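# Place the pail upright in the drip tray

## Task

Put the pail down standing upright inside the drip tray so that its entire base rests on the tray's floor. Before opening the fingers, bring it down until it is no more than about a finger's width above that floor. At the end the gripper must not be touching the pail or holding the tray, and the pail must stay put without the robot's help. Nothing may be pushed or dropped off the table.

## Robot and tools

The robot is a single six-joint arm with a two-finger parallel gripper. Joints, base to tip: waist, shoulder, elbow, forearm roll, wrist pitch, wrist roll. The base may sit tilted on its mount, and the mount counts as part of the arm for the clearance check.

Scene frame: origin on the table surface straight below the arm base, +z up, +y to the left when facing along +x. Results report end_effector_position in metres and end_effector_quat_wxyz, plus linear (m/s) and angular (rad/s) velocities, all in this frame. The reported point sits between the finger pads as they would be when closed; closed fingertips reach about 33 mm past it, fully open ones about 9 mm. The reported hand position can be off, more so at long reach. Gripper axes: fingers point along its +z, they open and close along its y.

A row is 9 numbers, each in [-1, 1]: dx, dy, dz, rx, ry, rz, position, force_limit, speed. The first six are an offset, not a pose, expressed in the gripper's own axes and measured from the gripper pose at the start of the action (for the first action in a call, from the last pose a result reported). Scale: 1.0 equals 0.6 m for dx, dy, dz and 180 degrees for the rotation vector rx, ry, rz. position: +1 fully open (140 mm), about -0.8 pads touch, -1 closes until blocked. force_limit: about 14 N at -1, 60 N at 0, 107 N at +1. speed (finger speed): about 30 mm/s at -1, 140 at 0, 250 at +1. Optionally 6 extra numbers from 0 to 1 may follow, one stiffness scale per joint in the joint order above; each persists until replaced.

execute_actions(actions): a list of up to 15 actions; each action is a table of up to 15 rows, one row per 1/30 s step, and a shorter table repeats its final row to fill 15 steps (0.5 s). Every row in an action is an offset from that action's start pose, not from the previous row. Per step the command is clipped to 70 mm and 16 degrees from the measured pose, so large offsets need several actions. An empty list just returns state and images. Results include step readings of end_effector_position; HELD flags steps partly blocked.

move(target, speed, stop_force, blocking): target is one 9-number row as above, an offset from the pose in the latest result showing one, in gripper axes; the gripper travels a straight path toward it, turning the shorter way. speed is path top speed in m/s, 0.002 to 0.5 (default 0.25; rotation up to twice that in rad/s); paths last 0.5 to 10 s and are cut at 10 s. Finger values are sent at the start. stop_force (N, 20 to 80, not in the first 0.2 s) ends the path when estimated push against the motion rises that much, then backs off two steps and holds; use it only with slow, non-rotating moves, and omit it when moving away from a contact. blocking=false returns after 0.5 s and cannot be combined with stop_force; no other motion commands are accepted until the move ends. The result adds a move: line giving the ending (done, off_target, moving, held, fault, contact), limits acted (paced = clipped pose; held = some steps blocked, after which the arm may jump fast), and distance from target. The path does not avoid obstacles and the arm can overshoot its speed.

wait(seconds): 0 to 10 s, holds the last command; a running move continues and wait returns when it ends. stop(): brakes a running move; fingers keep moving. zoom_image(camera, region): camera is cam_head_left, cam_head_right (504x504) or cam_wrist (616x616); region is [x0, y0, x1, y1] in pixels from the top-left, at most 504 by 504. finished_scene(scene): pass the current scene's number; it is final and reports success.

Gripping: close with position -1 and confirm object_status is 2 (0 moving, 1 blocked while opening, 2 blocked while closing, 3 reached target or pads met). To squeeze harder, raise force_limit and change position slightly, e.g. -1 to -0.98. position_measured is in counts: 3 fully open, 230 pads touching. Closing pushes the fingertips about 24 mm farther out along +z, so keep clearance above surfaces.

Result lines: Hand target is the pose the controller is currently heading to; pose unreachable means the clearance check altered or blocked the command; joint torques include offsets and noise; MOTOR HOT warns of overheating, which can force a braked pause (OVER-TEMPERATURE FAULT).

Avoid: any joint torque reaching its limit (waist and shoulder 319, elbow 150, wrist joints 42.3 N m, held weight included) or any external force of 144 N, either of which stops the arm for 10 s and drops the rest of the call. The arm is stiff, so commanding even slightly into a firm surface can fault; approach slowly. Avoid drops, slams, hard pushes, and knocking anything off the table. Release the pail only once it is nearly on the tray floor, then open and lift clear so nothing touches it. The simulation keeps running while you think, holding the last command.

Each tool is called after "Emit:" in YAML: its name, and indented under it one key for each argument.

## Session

Emit:
execute_actions:
  actions: []

Scene clock: 0.00 s.
end_effector_position=(+0.4994, -0.2930, +0.2688) position_measured=3 object_status=3 end_effector_quat_wxyz=(-0.141, -0.302, +0.809, -0.485) end_effector_velocity=(+0.000, +0.000, +0.000) end_effector_angular_velocity=(+0.000, -0.000, +0.000)
Joint positions: [-0.059  0.154  2.235 -1.299  1.097 -1.503]
Joint velocities: [ 0. -0. -0.  0. -0.  0.]
Joint torques (N m, as the joint torque sensors report them, + toward a larger angle): no reading
Hand target: +0.499, -0.293, +0.269; -0.141, -0.302, +0.809, -0.485
Joint stiffness scale: [1. 1. 1. 1. 1. 1.]

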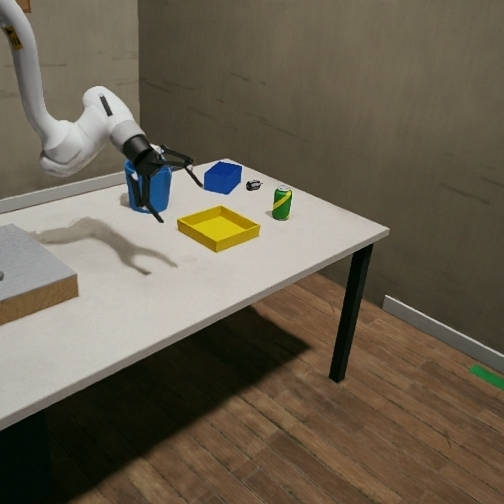

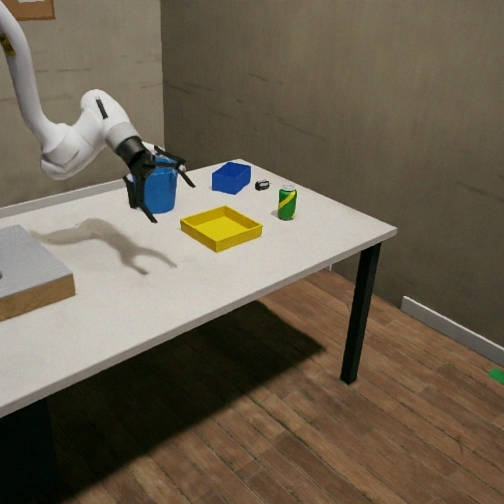

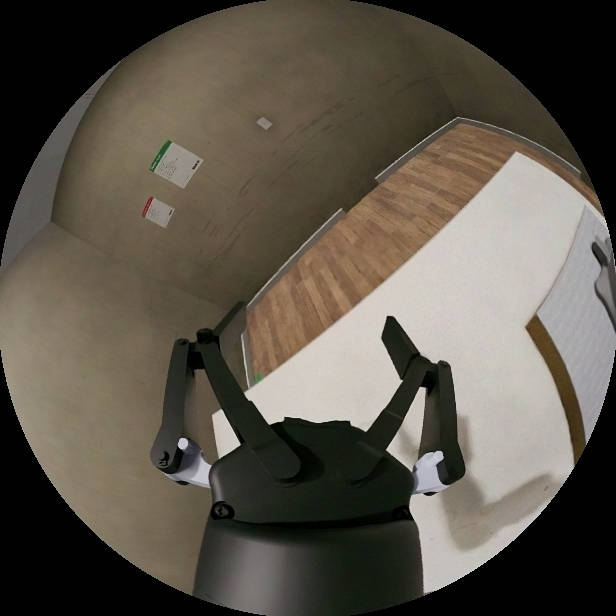

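Emit:
zoom_image:
  camera: "cam_head_left"
  region: [90, 120, 310, 270]

Emit:
zoom_image:
  camera: "cam_head_right"
  region: [90, 120, 310, 270]

Emit:
zoom_image:
  camera: "cam_head_left"
  region: [110, 130, 210, 230]

Emit:
zoom_image:
  camera: "cam_head_right"
  region: [110, 130, 210, 230]

Region (90, 120, 310, 270) of cam_head_left's 504x504 image, scaled by 2.291, with more detail than that image has; it fills the top 344 rows of this view, and the rest is white.

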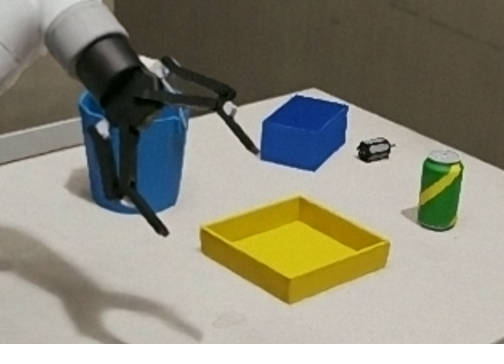

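Region (90, 120, 310, 270) of cam_head_right's 504x504 image, scaled by 2.291, with more detail than that image has; it fills the top 344 rows of this view, and the rest is white.

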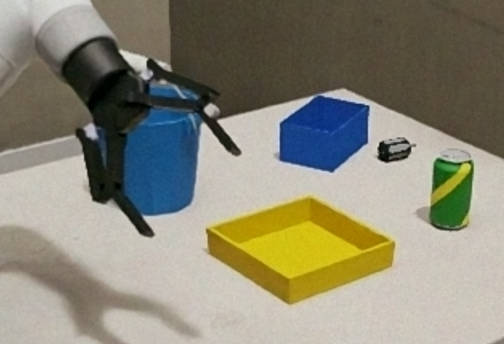

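Region (110, 130, 210, 230) of cam_head_left's 504x504 image, scaled by 5.040, with more detail than that image has.

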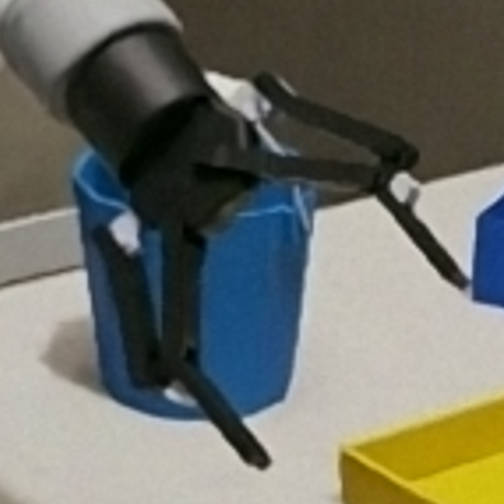

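Region (110, 130, 210, 230) of cam_head_right's 504x504 image, scaled by 5.040, with more detail than that image has.

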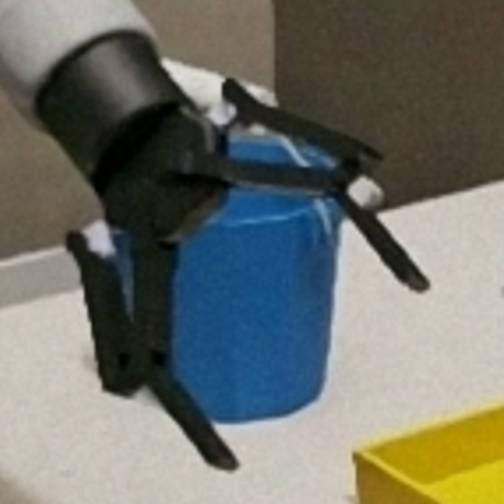

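Emit:
move:
  target: [-0.5533, -0.1112, -0.74, -0.0865, -0.3522, -0.3947, 1, 0, 0]
  speed: 0.42

Scene clock: 8.87 s.
end_effector_position=(+0.7701, +0.1839, +0.3593) position_measured=3 object_status=3 end_effector_quat_wxyz=(+0.001, +0.865, -0.503, +0.001) end_effector_velocity=(-0.000, +0.001, +0.001) end_effector_angular_velocity=(+0.002, +0.005, +0.005)
Joint positions: [ 0.213  0.4    1.361  0.005  1.38  -3.474]
Joint velocities: [-0.     0.002 -0.005  0.003  0.007 -0.005]
Joint torques (N m, as the joint torque sensors report them, + toward a larger angle): [  2.51 -84.65 -42.09   4.73   0.28  -0.04]
Hand target: +0.770, +0.186, +0.360; +0.000, +0.866, -0.501, -0.000
Off the commanded pose: 0.003 m, 0 deg.
Joint stiffness scale: [1. 1. 1. 1. 1. 1.]
move: done

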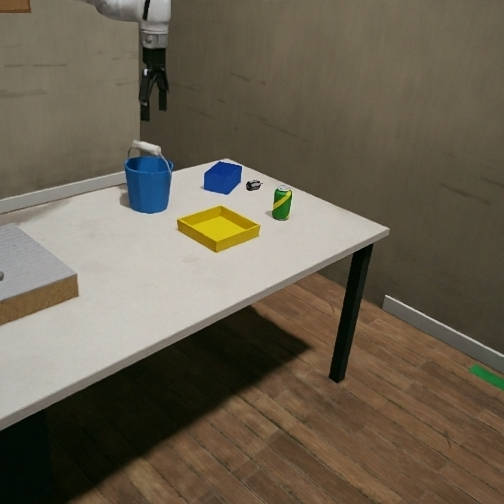

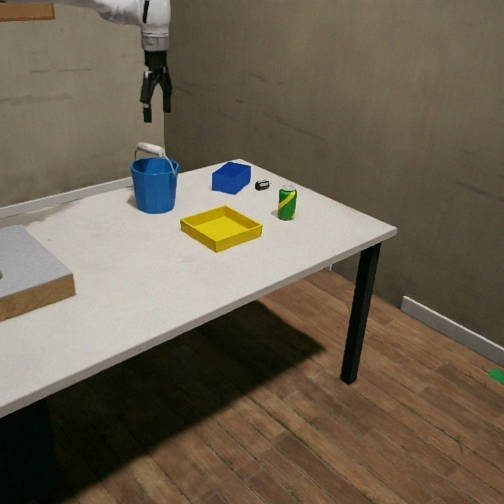

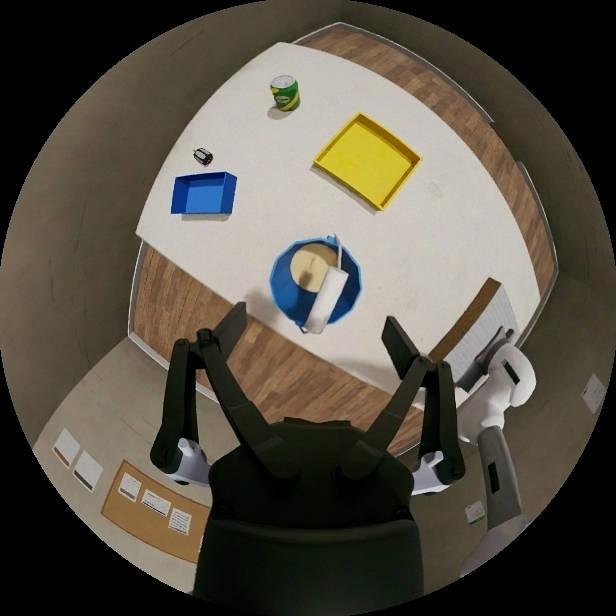

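Emit:
execute_actions:
  actions: []

Scene clock: 10.17 s.
end_effector_position=(+0.7700, +0.1840, +0.3594) position_measured=3 object_status=3 end_effector_quat_wxyz=(+0.001, +0.865, -0.502, +0.001) end_effector_velocity=(-0.000, -0.000, -0.001) end_effector_angular_velocity=(-0.000, +0.001, +0.000)
Joint positions: [ 0.213  0.4    1.36   0.005  1.38  -3.475]
Joint velocities: [-0.  0.  0. -0. -0. -0.]
Joint torques (N m, as the joint torque sensors report them, + toward a larger angle): [  2.41 -82.35 -42.2    4.41  -0.08  -0.12]
Hand target: +0.770, +0.186, +0.360; +0.000, +0.866, -0.501, -0.000
Off the commanded pose: 0.003 m, 0 deg.
Joint stiffness scale: [1. 1. 1. 1. 1. 1.]

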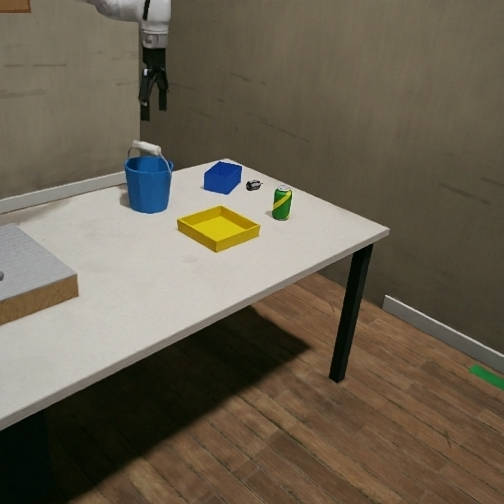

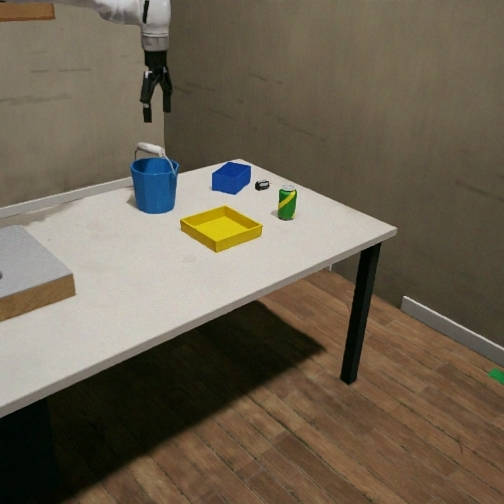

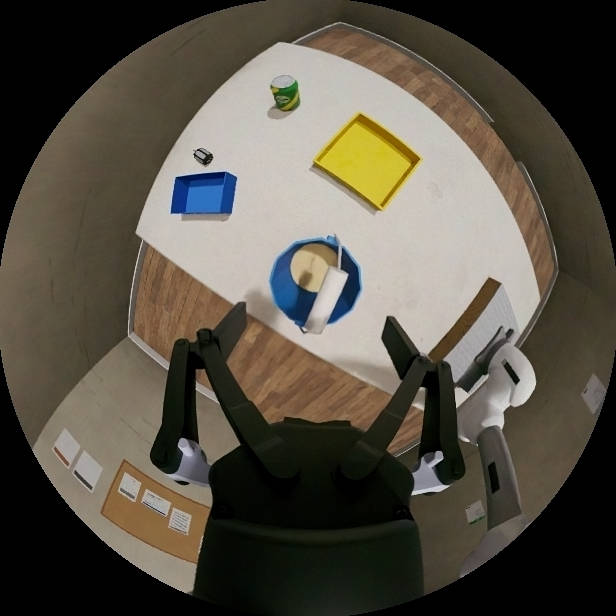

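Emit:
zoom_image:
  camera: "cam_wrist"
  region: [250, 210, 390, 350]

Emit:
zoom_image:
  camera: "cam_wrist"
  region: [300, 95, 440, 235]

Emit:
zoom_image:
  camera: "cam_head_left"
  region: [100, 120, 220, 240]

Region (250, 210, 390, 350) of cam_wrist's 616x616 image, scaled by 3.600, with more detail than that image has.

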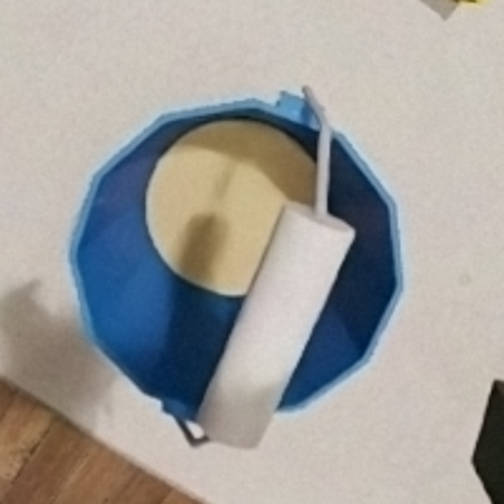

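Region (300, 95, 440, 235) of cam_wrist's 616x616 image, scaled by 3.600, with more detail than that image has.

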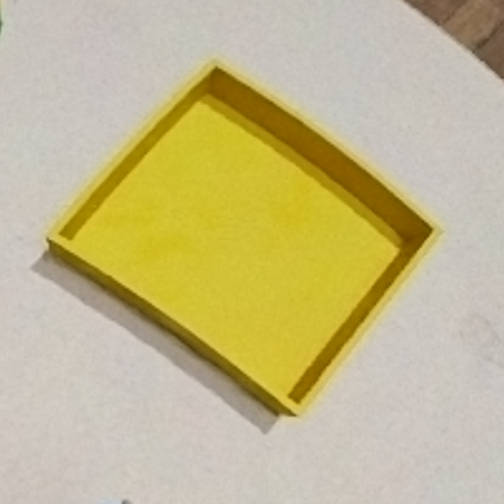

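Region (100, 120, 220, 240) of cam_head_left's 504x504 image, scaled by 4.200, with more detail than that image has.

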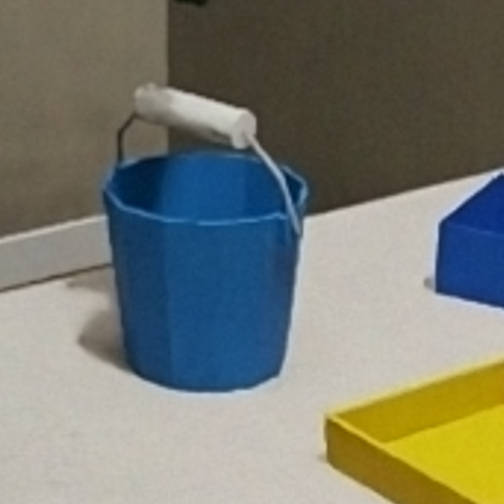

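Emit:
move:
  target: [-0.061, 0.026, 0.14, 0, 0, 0.083, 1, 0, 0]
  speed: 0.2

Scene clock: 15.70 s.
end_effector_position=(+0.7398, +0.2067, +0.2768) position_measured=3 object_status=3 end_effector_quat_wxyz=(+0.001, +0.793, -0.610, +0.001) end_effector_velocity=(+0.001, +0.001, -0.000) end_effector_angular_velocity=(+0.001, -0.004, -0.007)
Joint positions: [ 0.25   0.398  1.515  0.005  1.228 -3.179]
Joint velocities: [ 0.001 -0.     0.001 -0.    -0.005  0.008]
Joint torques (N m, as the joint torque sensors report them, + toward a larger angle): [  1.38 -79.83 -40.47   4.13   0.11  -0.57]
Hand target: +0.738, +0.208, +0.275; +0.000, +0.792, -0.611, +0.001
Off the commanded pose: 0.002 m, 0 deg.
Joint stiffness scale: [1. 1. 1. 1. 1. 1.]
move: done

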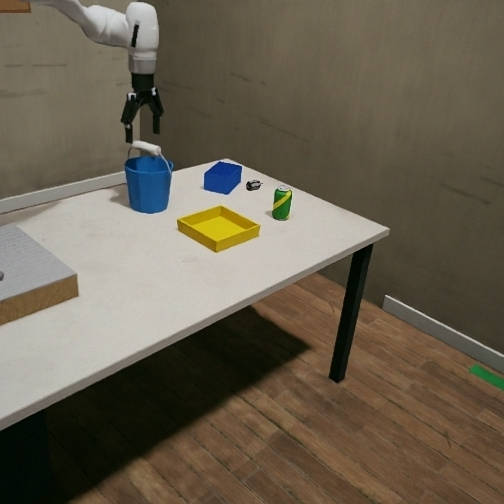

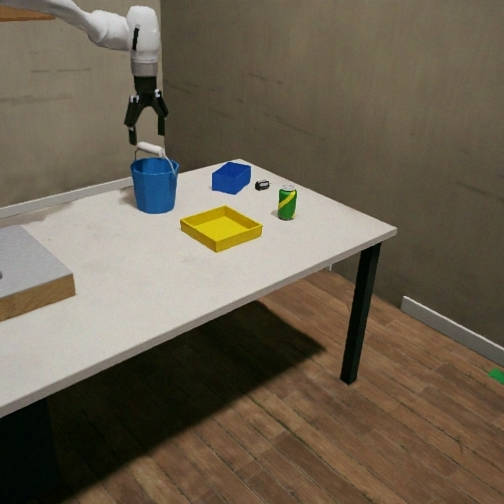

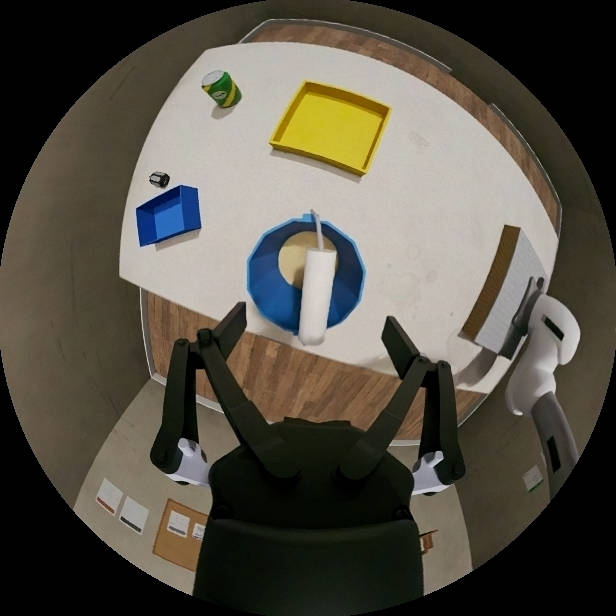

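Emit:
zoom_image:
  camera: "cam_wrist"
  region: [230, 195, 410, 375]

Emit:
zoom_image:
  camera: "cam_wrist"
  region: [260, 60, 400, 200]

Region (230, 195, 410, 375) of cam_wrist's 616x616 image, scaled by 2.800, with more detail than that image has.

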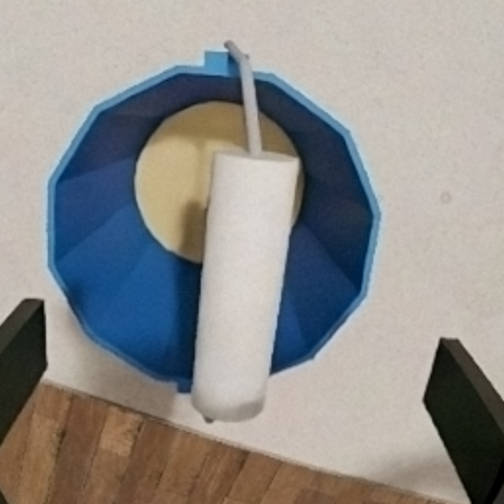

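Region (260, 60, 400, 200) of cam_wrist's 616x616 image, scaled by 3.600, with more detail than that image has.

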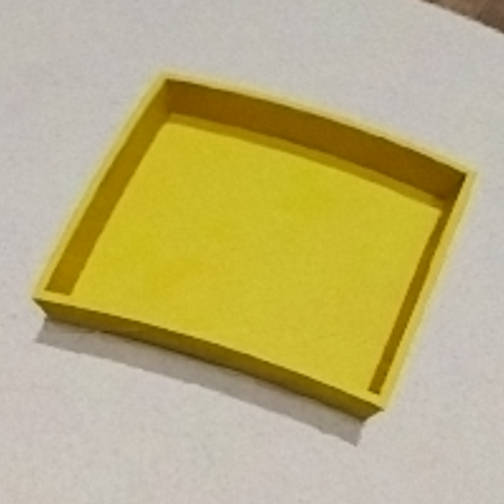

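Emit:
move:
  target: [-0.005, -0.004, 0.098, 0, 0, 0, 1, 0, 0]
  speed: 0.1

Scene clock: 18.43 s.
end_effector_position=(+0.7428, +0.2089, +0.2223) position_measured=3 object_status=3 end_effector_quat_wxyz=(-0.000, +0.793, -0.609, +0.002) end_effector_velocity=(+0.001, +0.000, +0.000) end_effector_angular_velocity=(+0.001, -0.003, -0.001)
Joint positions: [ 0.252  0.435  1.565  0.005  1.138 -3.178]
Joint velocities: [ 0.    -0.    -0.    -0.    -0.003  0.001]
Joint torques (N m, as the joint torque sensors report them, + toward a larger angle): [  1.43 -84.52 -38.76   4.12  -0.36  -0.05]
Hand target: +0.741, +0.210, +0.218; +0.001, +0.793, -0.610, +0.001
Off the commanded pose: 0.005 m, 0 deg.
Joint stiffness scale: [1. 1. 1. 1. 1. 1.]
move: off_target

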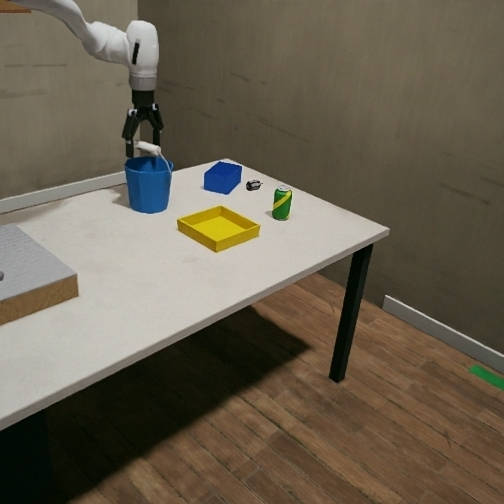

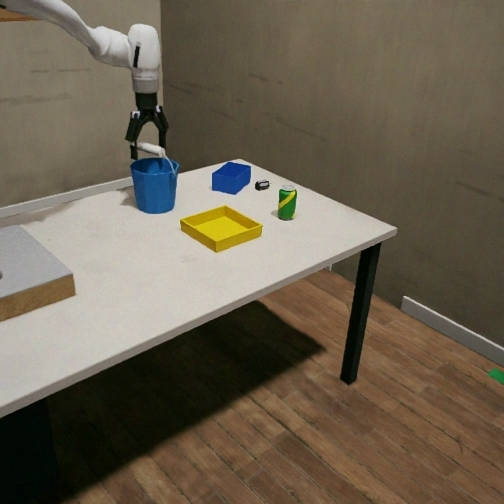

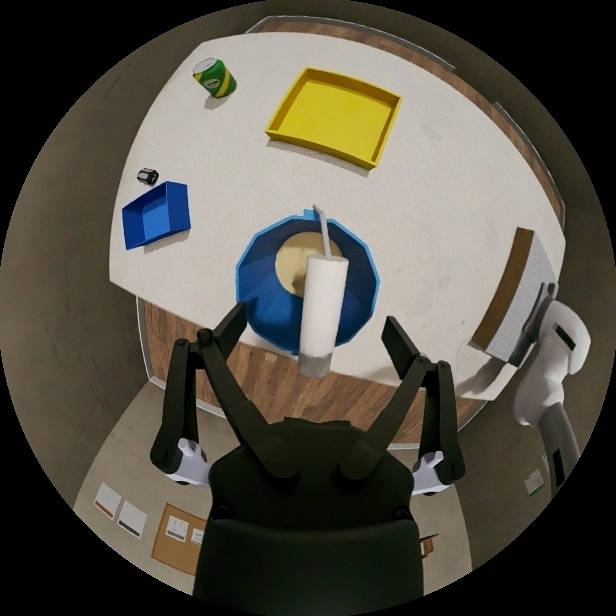

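Emit:
zoom_image:
  camera: "cam_wrist"
  region: [225, 195, 415, 385]

Emit:
zoom_image:
  camera: "cam_head_left"
  region: [100, 90, 220, 210]

Region (225, 195, 415, 385) of cam_wrist's 616x616 image, scaled by 2.653, with more detail than that image has.

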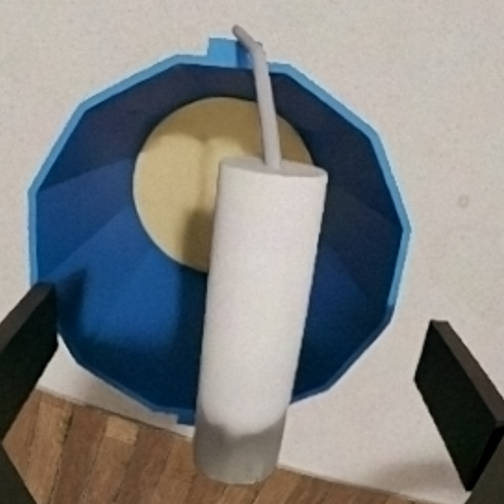

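Region (100, 90, 220, 210) of cam_head_left's 504x504 image, scaled by 4.200, with more detail than that image has.

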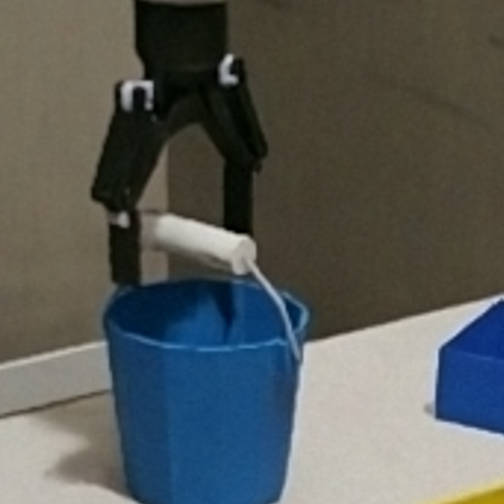

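Emit:
execute_actions:
  actions:
    - [[0,0,0,0,0,0,-1,0.8,-0.2]]
    - [[0,0,0,0,0,0,-1,0.8,-0.2]]

Scene clock: 20.37 s.
end_effector_position=(+0.7429, +0.2090, +0.2223) position_measured=184 object_status=0 end_effector_quat_wxyz=(-0.000, +0.793, -0.609, +0.002) end_effector_velocity=(-0.000, -0.000, -0.000) end_effector_angular_velocity=(-0.000, +0.001, +0.000)
Joint positions: [ 0.253  0.435  1.565  0.005  1.138 -3.178]
Joint velocities: [-0.     0.    -0.     0.     0.    -0.001]
Joint torques (N m, as the joint torque sensors report them, + toward a larger angle): [  1.67 -76.97 -36.8    3.83  -0.49  -0.03]
Hand target: +0.743, +0.209, +0.222; -0.000, +0.793, -0.609, +0.002
Off the commanded pose: 0.000 m, 0 deg.
Joint stiffness scale: [1. 1. 1. 1. 1. 1.]
Step readings (end_effector_position; steps 1 to 15: 1st action; 16 to 30: 2nd action):
0: (+0.7429, +0.2090, +0.2223)
1: (+0.7429, +0.2090, +0.2223)
2: (+0.7429, +0.2090, +0.2223)
4: (+0.7429, +0.2090, +0.2223)
8: (+0.7429, +0.2090, +0.2223)
15: (+0.7429, +0.2090, +0.2223)
16: (+0.7429, +0.2090, +0.2223)
17: (+0.7429, +0.2090, +0.2223)
19: (+0.7429, +0.2090, +0.2223)
23: (+0.7429, +0.2090, +0.2223)
30: end_effector_position above

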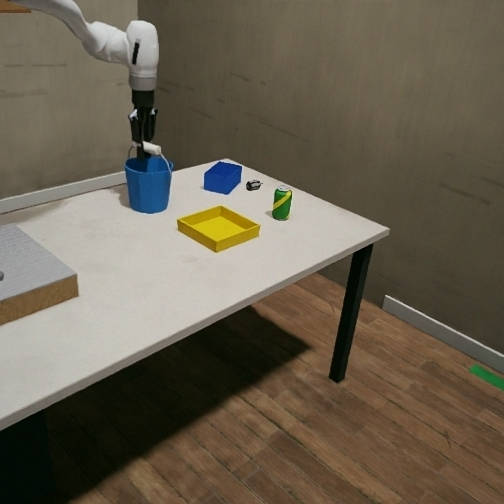

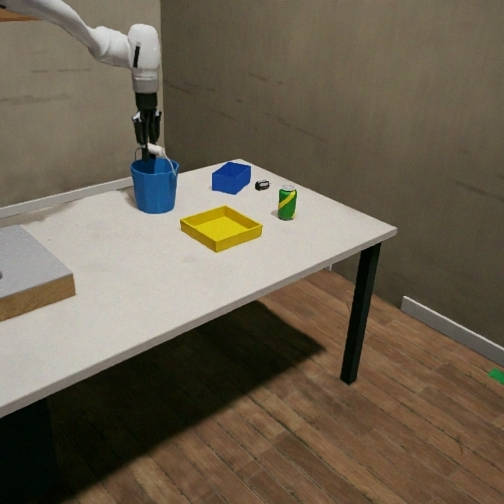

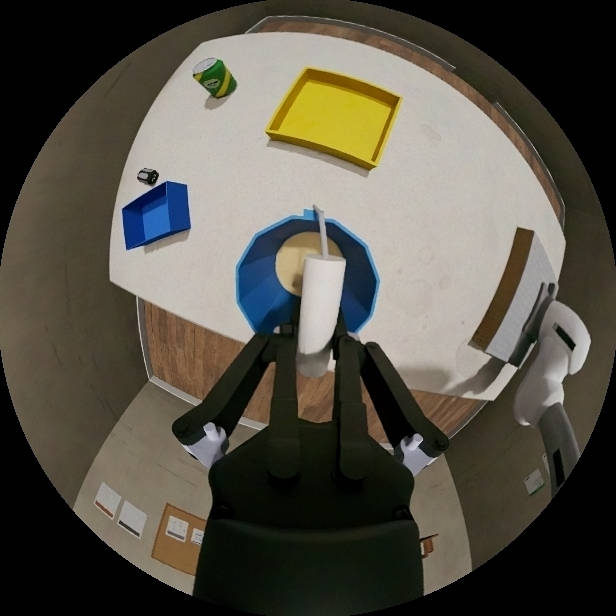

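Emit:
execute_actions:
  actions: []

Scene clock: 20.43 s.
end_effector_position=(+0.7429, +0.2090, +0.2223) position_measured=188 object_status=0 end_effector_quat_wxyz=(-0.000, +0.793, -0.609, +0.002) end_effector_velocity=(-0.000, -0.000, -0.000) end_effector_angular_velocity=(-0.000, +0.001, -0.001)
Joint positions: [ 0.253  0.435  1.565  0.005  1.138 -3.178]
Joint velocities: [-0.     0.    -0.    -0.     0.     0.001]
Joint torques (N m, as the joint torque sensors report them, + toward a larger angle): [  4.57 -76.44 -35.12   4.22  -0.69  -0.01]
Hand target: +0.743, +0.209, +0.222; -0.000, +0.793, -0.609, +0.002
Off the commanded pose: 0.000 m, 0 deg.
Joint stiffness scale: [1. 1. 1. 1. 1. 1.]

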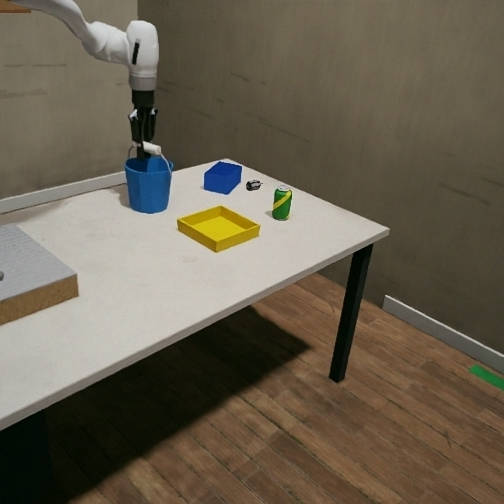

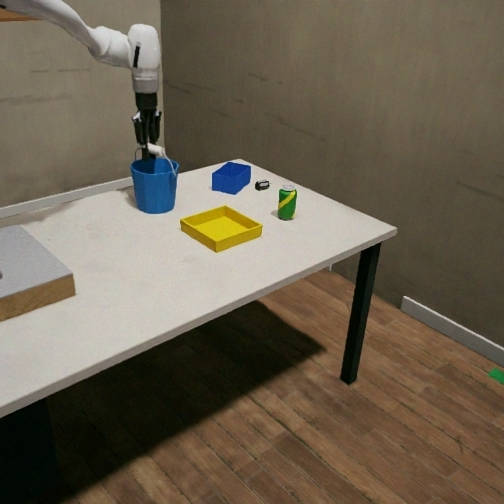

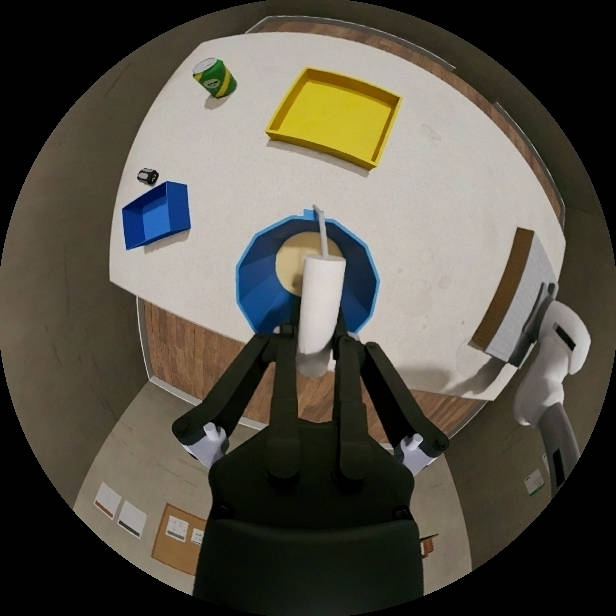

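Emit:
execute_actions:
  actions: []

Emit:
zoom_image:
  camera: "cam_wrist"
  region: [225, 195, 415, 385]

Scene clock: 20.60 s.
end_effector_position=(+0.7429, +0.2090, +0.2223) position_measured=188 object_status=2 end_effector_quat_wxyz=(-0.000, +0.793, -0.609, +0.002) end_effector_velocity=(+0.000, -0.001, +0.000) end_effector_angular_velocity=(+0.000, -0.000, -0.002)
Joint positions: [ 0.253  0.435  1.565  0.005  1.138 -3.178]
Joint velocities: [-0.001 -0.    -0.     0.    -0.     0.001]
Joint torques (N m, as the joint torque sensors report them, + toward a larger angle): [  2.7  -75.71 -35.09   4.41  -0.29   0.01]
Hand target: +0.743, +0.209, +0.222; -0.000, +0.793, -0.609, +0.002
Off the commanded pose: 0.000 m, 0 deg.
Joint stiffness scale: [1. 1. 1. 1. 1. 1.]

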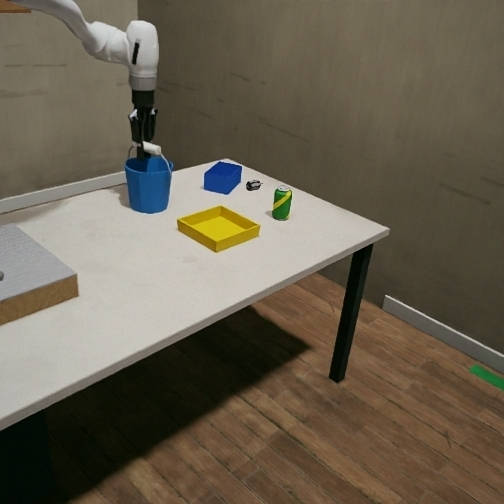

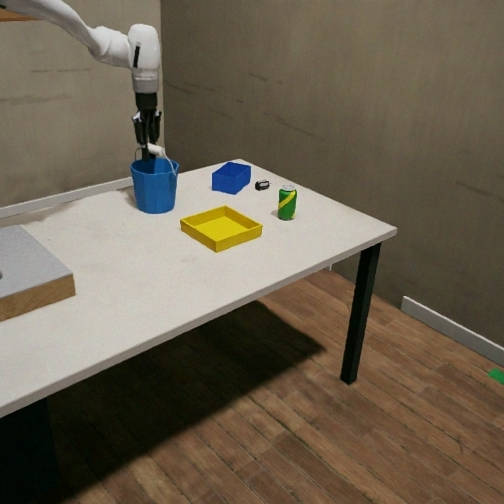

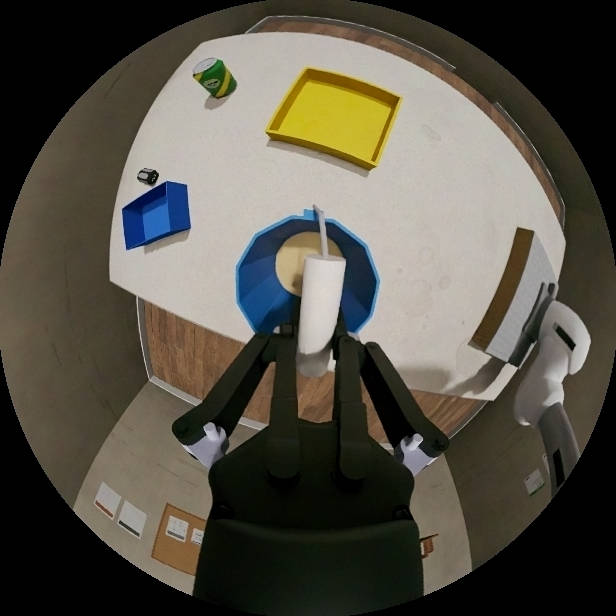

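Region (225, 195, 415, 385) of cam_wrist's 616x616 image, scaled by 2.653, with more detail than that image has.

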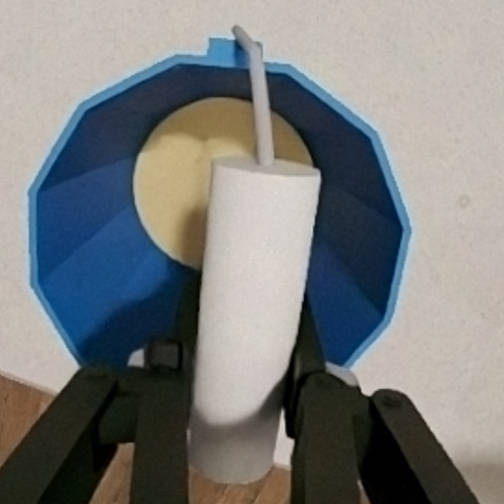

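Emit:
move:
  target: [0, 0, -0.13, 0, 0, 0, -1, 0.8, -0.2]
  speed: 0.12

Scene clock: 24.30 s.
end_effector_position=(+0.7419, +0.2094, +0.2961) position_measured=188 object_status=2 end_effector_quat_wxyz=(+0.001, +0.793, -0.609, +0.001) end_effector_velocity=(-0.001, +0.000, +0.000) end_effector_angular_velocity=(-0.001, +0.003, +0.002)
Joint positions: [ 0.253  0.392  1.487  0.005  1.261 -3.178]
Joint velocities: [ 0.001  0.    -0.001 -0.     0.004 -0.001]
Joint torques (N m, as the joint torque sensors report them, + toward a larger angle): [  1.03 -84.27 -43.73   4.28  -0.13  -0.33]
Hand target: +0.743, +0.209, +0.300; -0.000, +0.793, -0.609, +0.002
Off the commanded pose: 0.004 m, 0 deg.
Joint stiffness scale: [1. 1. 1. 1. 1. 1.]
move: off_target

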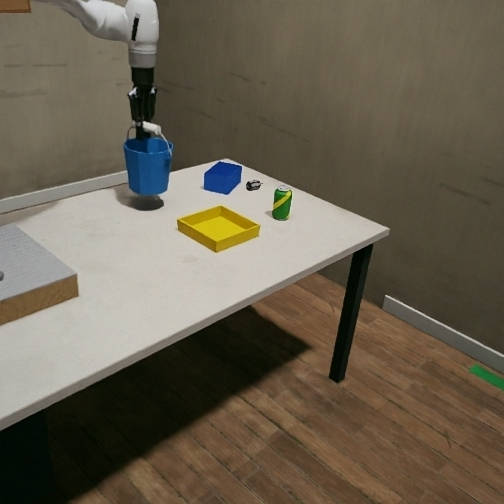

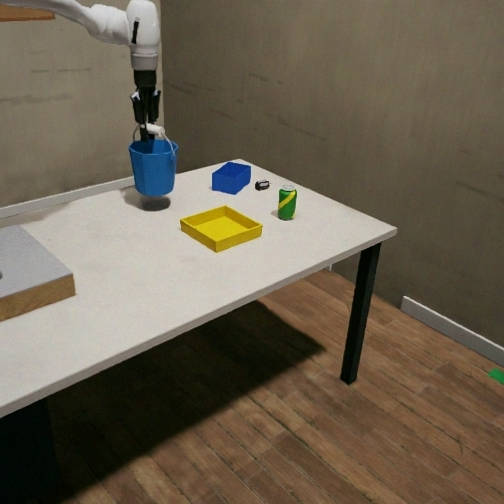

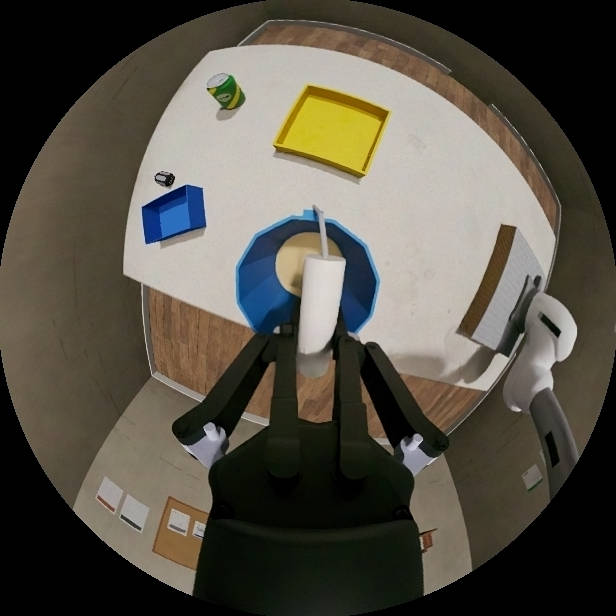

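Emit:
zoom_image:
  camera: "cam_head_left"
  region: [90, 80, 230, 220]

Emit:
zoom_image:
  camera: "cam_wrist"
  region: [225, 195, 415, 385]

Region (90, 80, 230, 220) of cam_head_left's 504x504 image, scaled by 3.600, with more detail than that image has.

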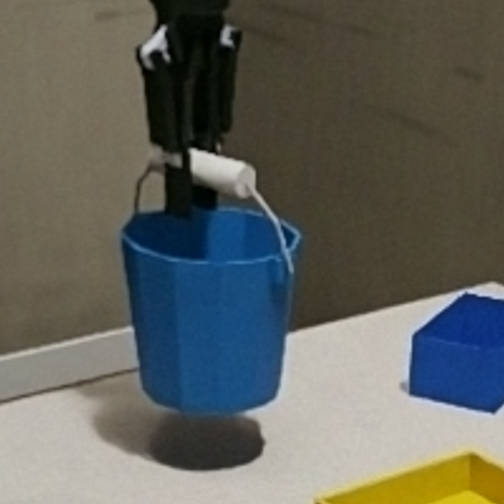

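Region (225, 195, 415, 385) of cam_wrist's 616x616 image, scaled by 2.653, with more detail than that image has.

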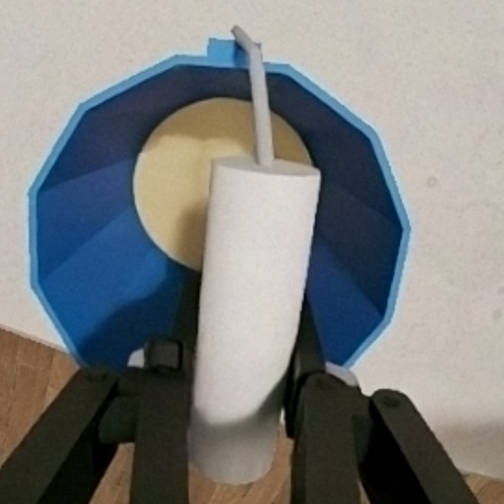

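Emit:
move:
  target: [0.5586, 0.0414, 0, 0, 0, 0, -1, 0.8, -0.2]
  speed: 0.25

Scene clock: 28.00 s.
end_effector_position=(+0.8037, -0.1190, +0.2962) position_measured=188 object_status=2 end_effector_quat_wxyz=(+0.000, +0.793, -0.610, +0.002) end_effector_velocity=(+0.000, +0.000, +0.001) end_effector_angular_velocity=(+0.000, +0.001, +0.003)
Joint positions: [-0.167  0.459  1.393  0.005  1.289 -3.596]
Joint velocities: [ 0.     0.    -0.002  0.     0.002 -0.002]
Joint torques (N m, as the joint torque sensors report them, + toward a larger angle): [  1.47 -90.35 -44.88   4.08  -0.57  -0.28]
Hand target: +0.804, -0.121, +0.297; +0.001, +0.793, -0.609, +0.001
Off the commanded pose: 0.002 m, 0 deg.
Joint stiffness scale: [1. 1. 1. 1. 1. 1.]
move: done

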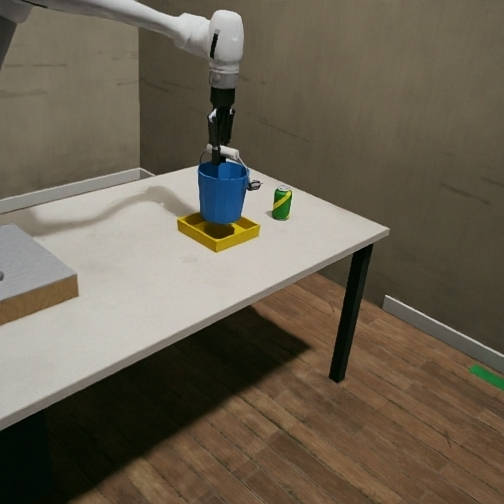

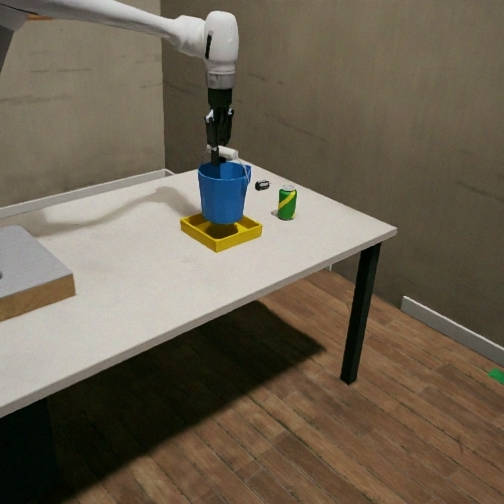

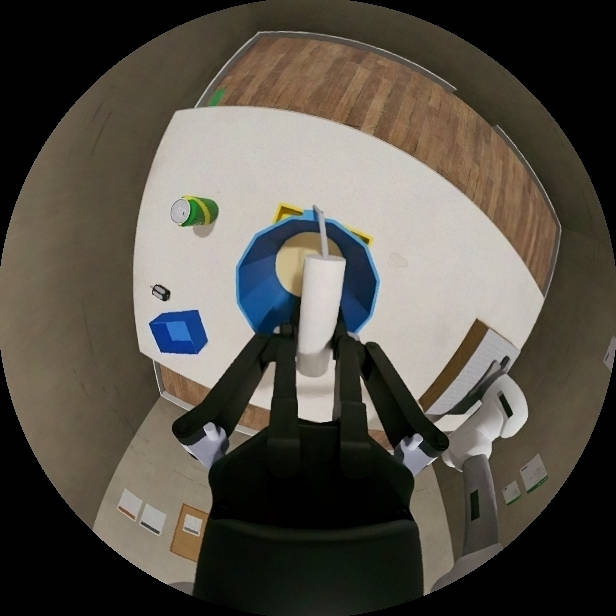

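Emit:
zoom_image:
  camera: "cam_wrist"
  region: [225, 185, 415, 375]

Emit:
zoom_image:
  camera: "cam_head_left"
  region: [160, 140, 280, 260]

Emit:
zoom_image:
  camera: "cam_head_right"
  region: [160, 140, 280, 260]

Region (225, 185, 415, 375) of cam_wrist's 616x616 image, scaled by 2.653, with more detail than that image has.

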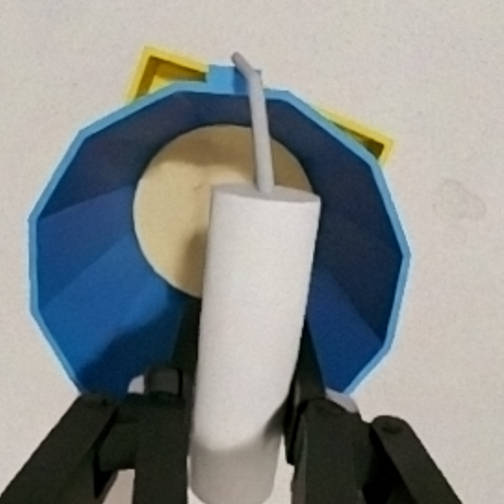

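Region (160, 140, 280, 260) of cam_head_left's 504x504 image, scaled by 4.200, with more detail than that image has.

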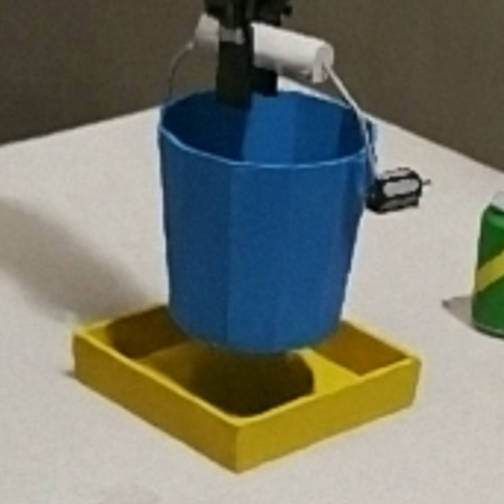

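Region (160, 140, 280, 260) of cam_head_right's 504x504 image, scaled by 4.200, with more detail than that image has.

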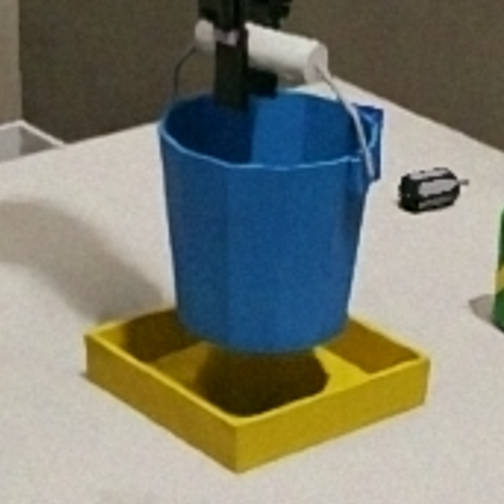

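Emit:
move:
  target: [-0.005, 0, 0.1203, 0, 0, 0, -1, 0.8, -0.2]
  speed: 0.08

Scene clock: 37.23 s.
end_effector_position=(+0.8039, -0.1180, +0.2285) position_measured=188 object_status=2 end_effector_quat_wxyz=(-0.000, +0.793, -0.609, +0.003) end_effector_velocity=(+0.002, +0.000, +0.000) end_effector_angular_velocity=(-0.001, -0.005, +0.001)
Joint positions: [-0.165  0.494  1.467  0.005  1.177 -3.596]
Joint velocities: [ 0.001 -0.    -0.    -0.    -0.004  0.   ]
Joint torques (N m, as the joint torque sensors report them, + toward a larger angle): [  1.03 -89.62 -42.75   4.25   0.22   0.09]
Hand target: +0.803, -0.116, +0.224; +0.000, +0.793, -0.610, +0.002
Off the commanded pose: 0.005 m, 0 deg.
Joint stiffness scale: [1. 1. 1. 1. 1. 1.]
move: off_target

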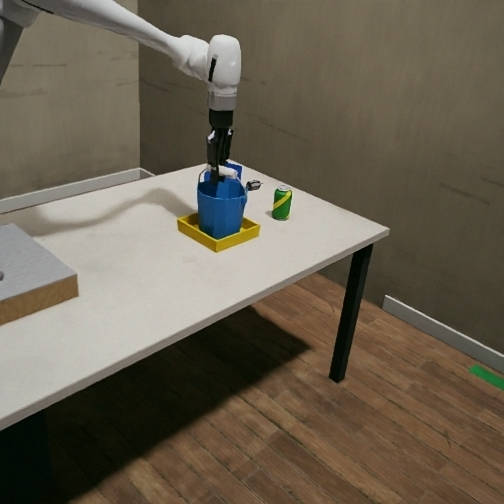

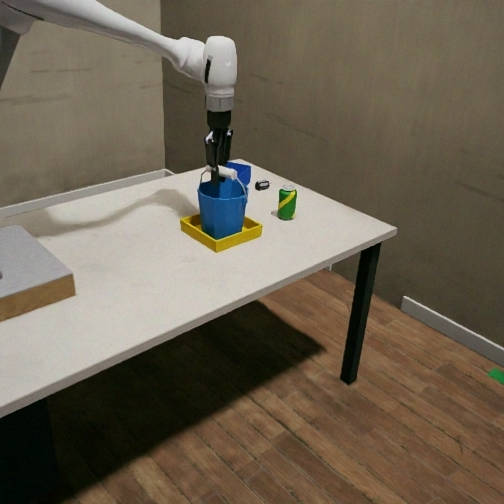

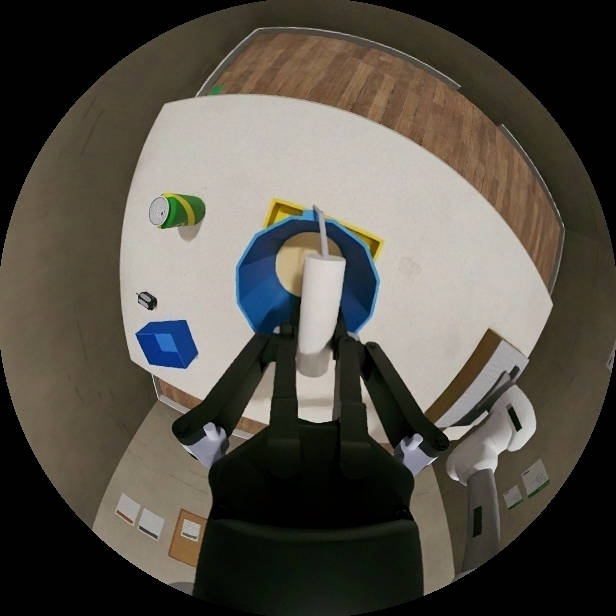

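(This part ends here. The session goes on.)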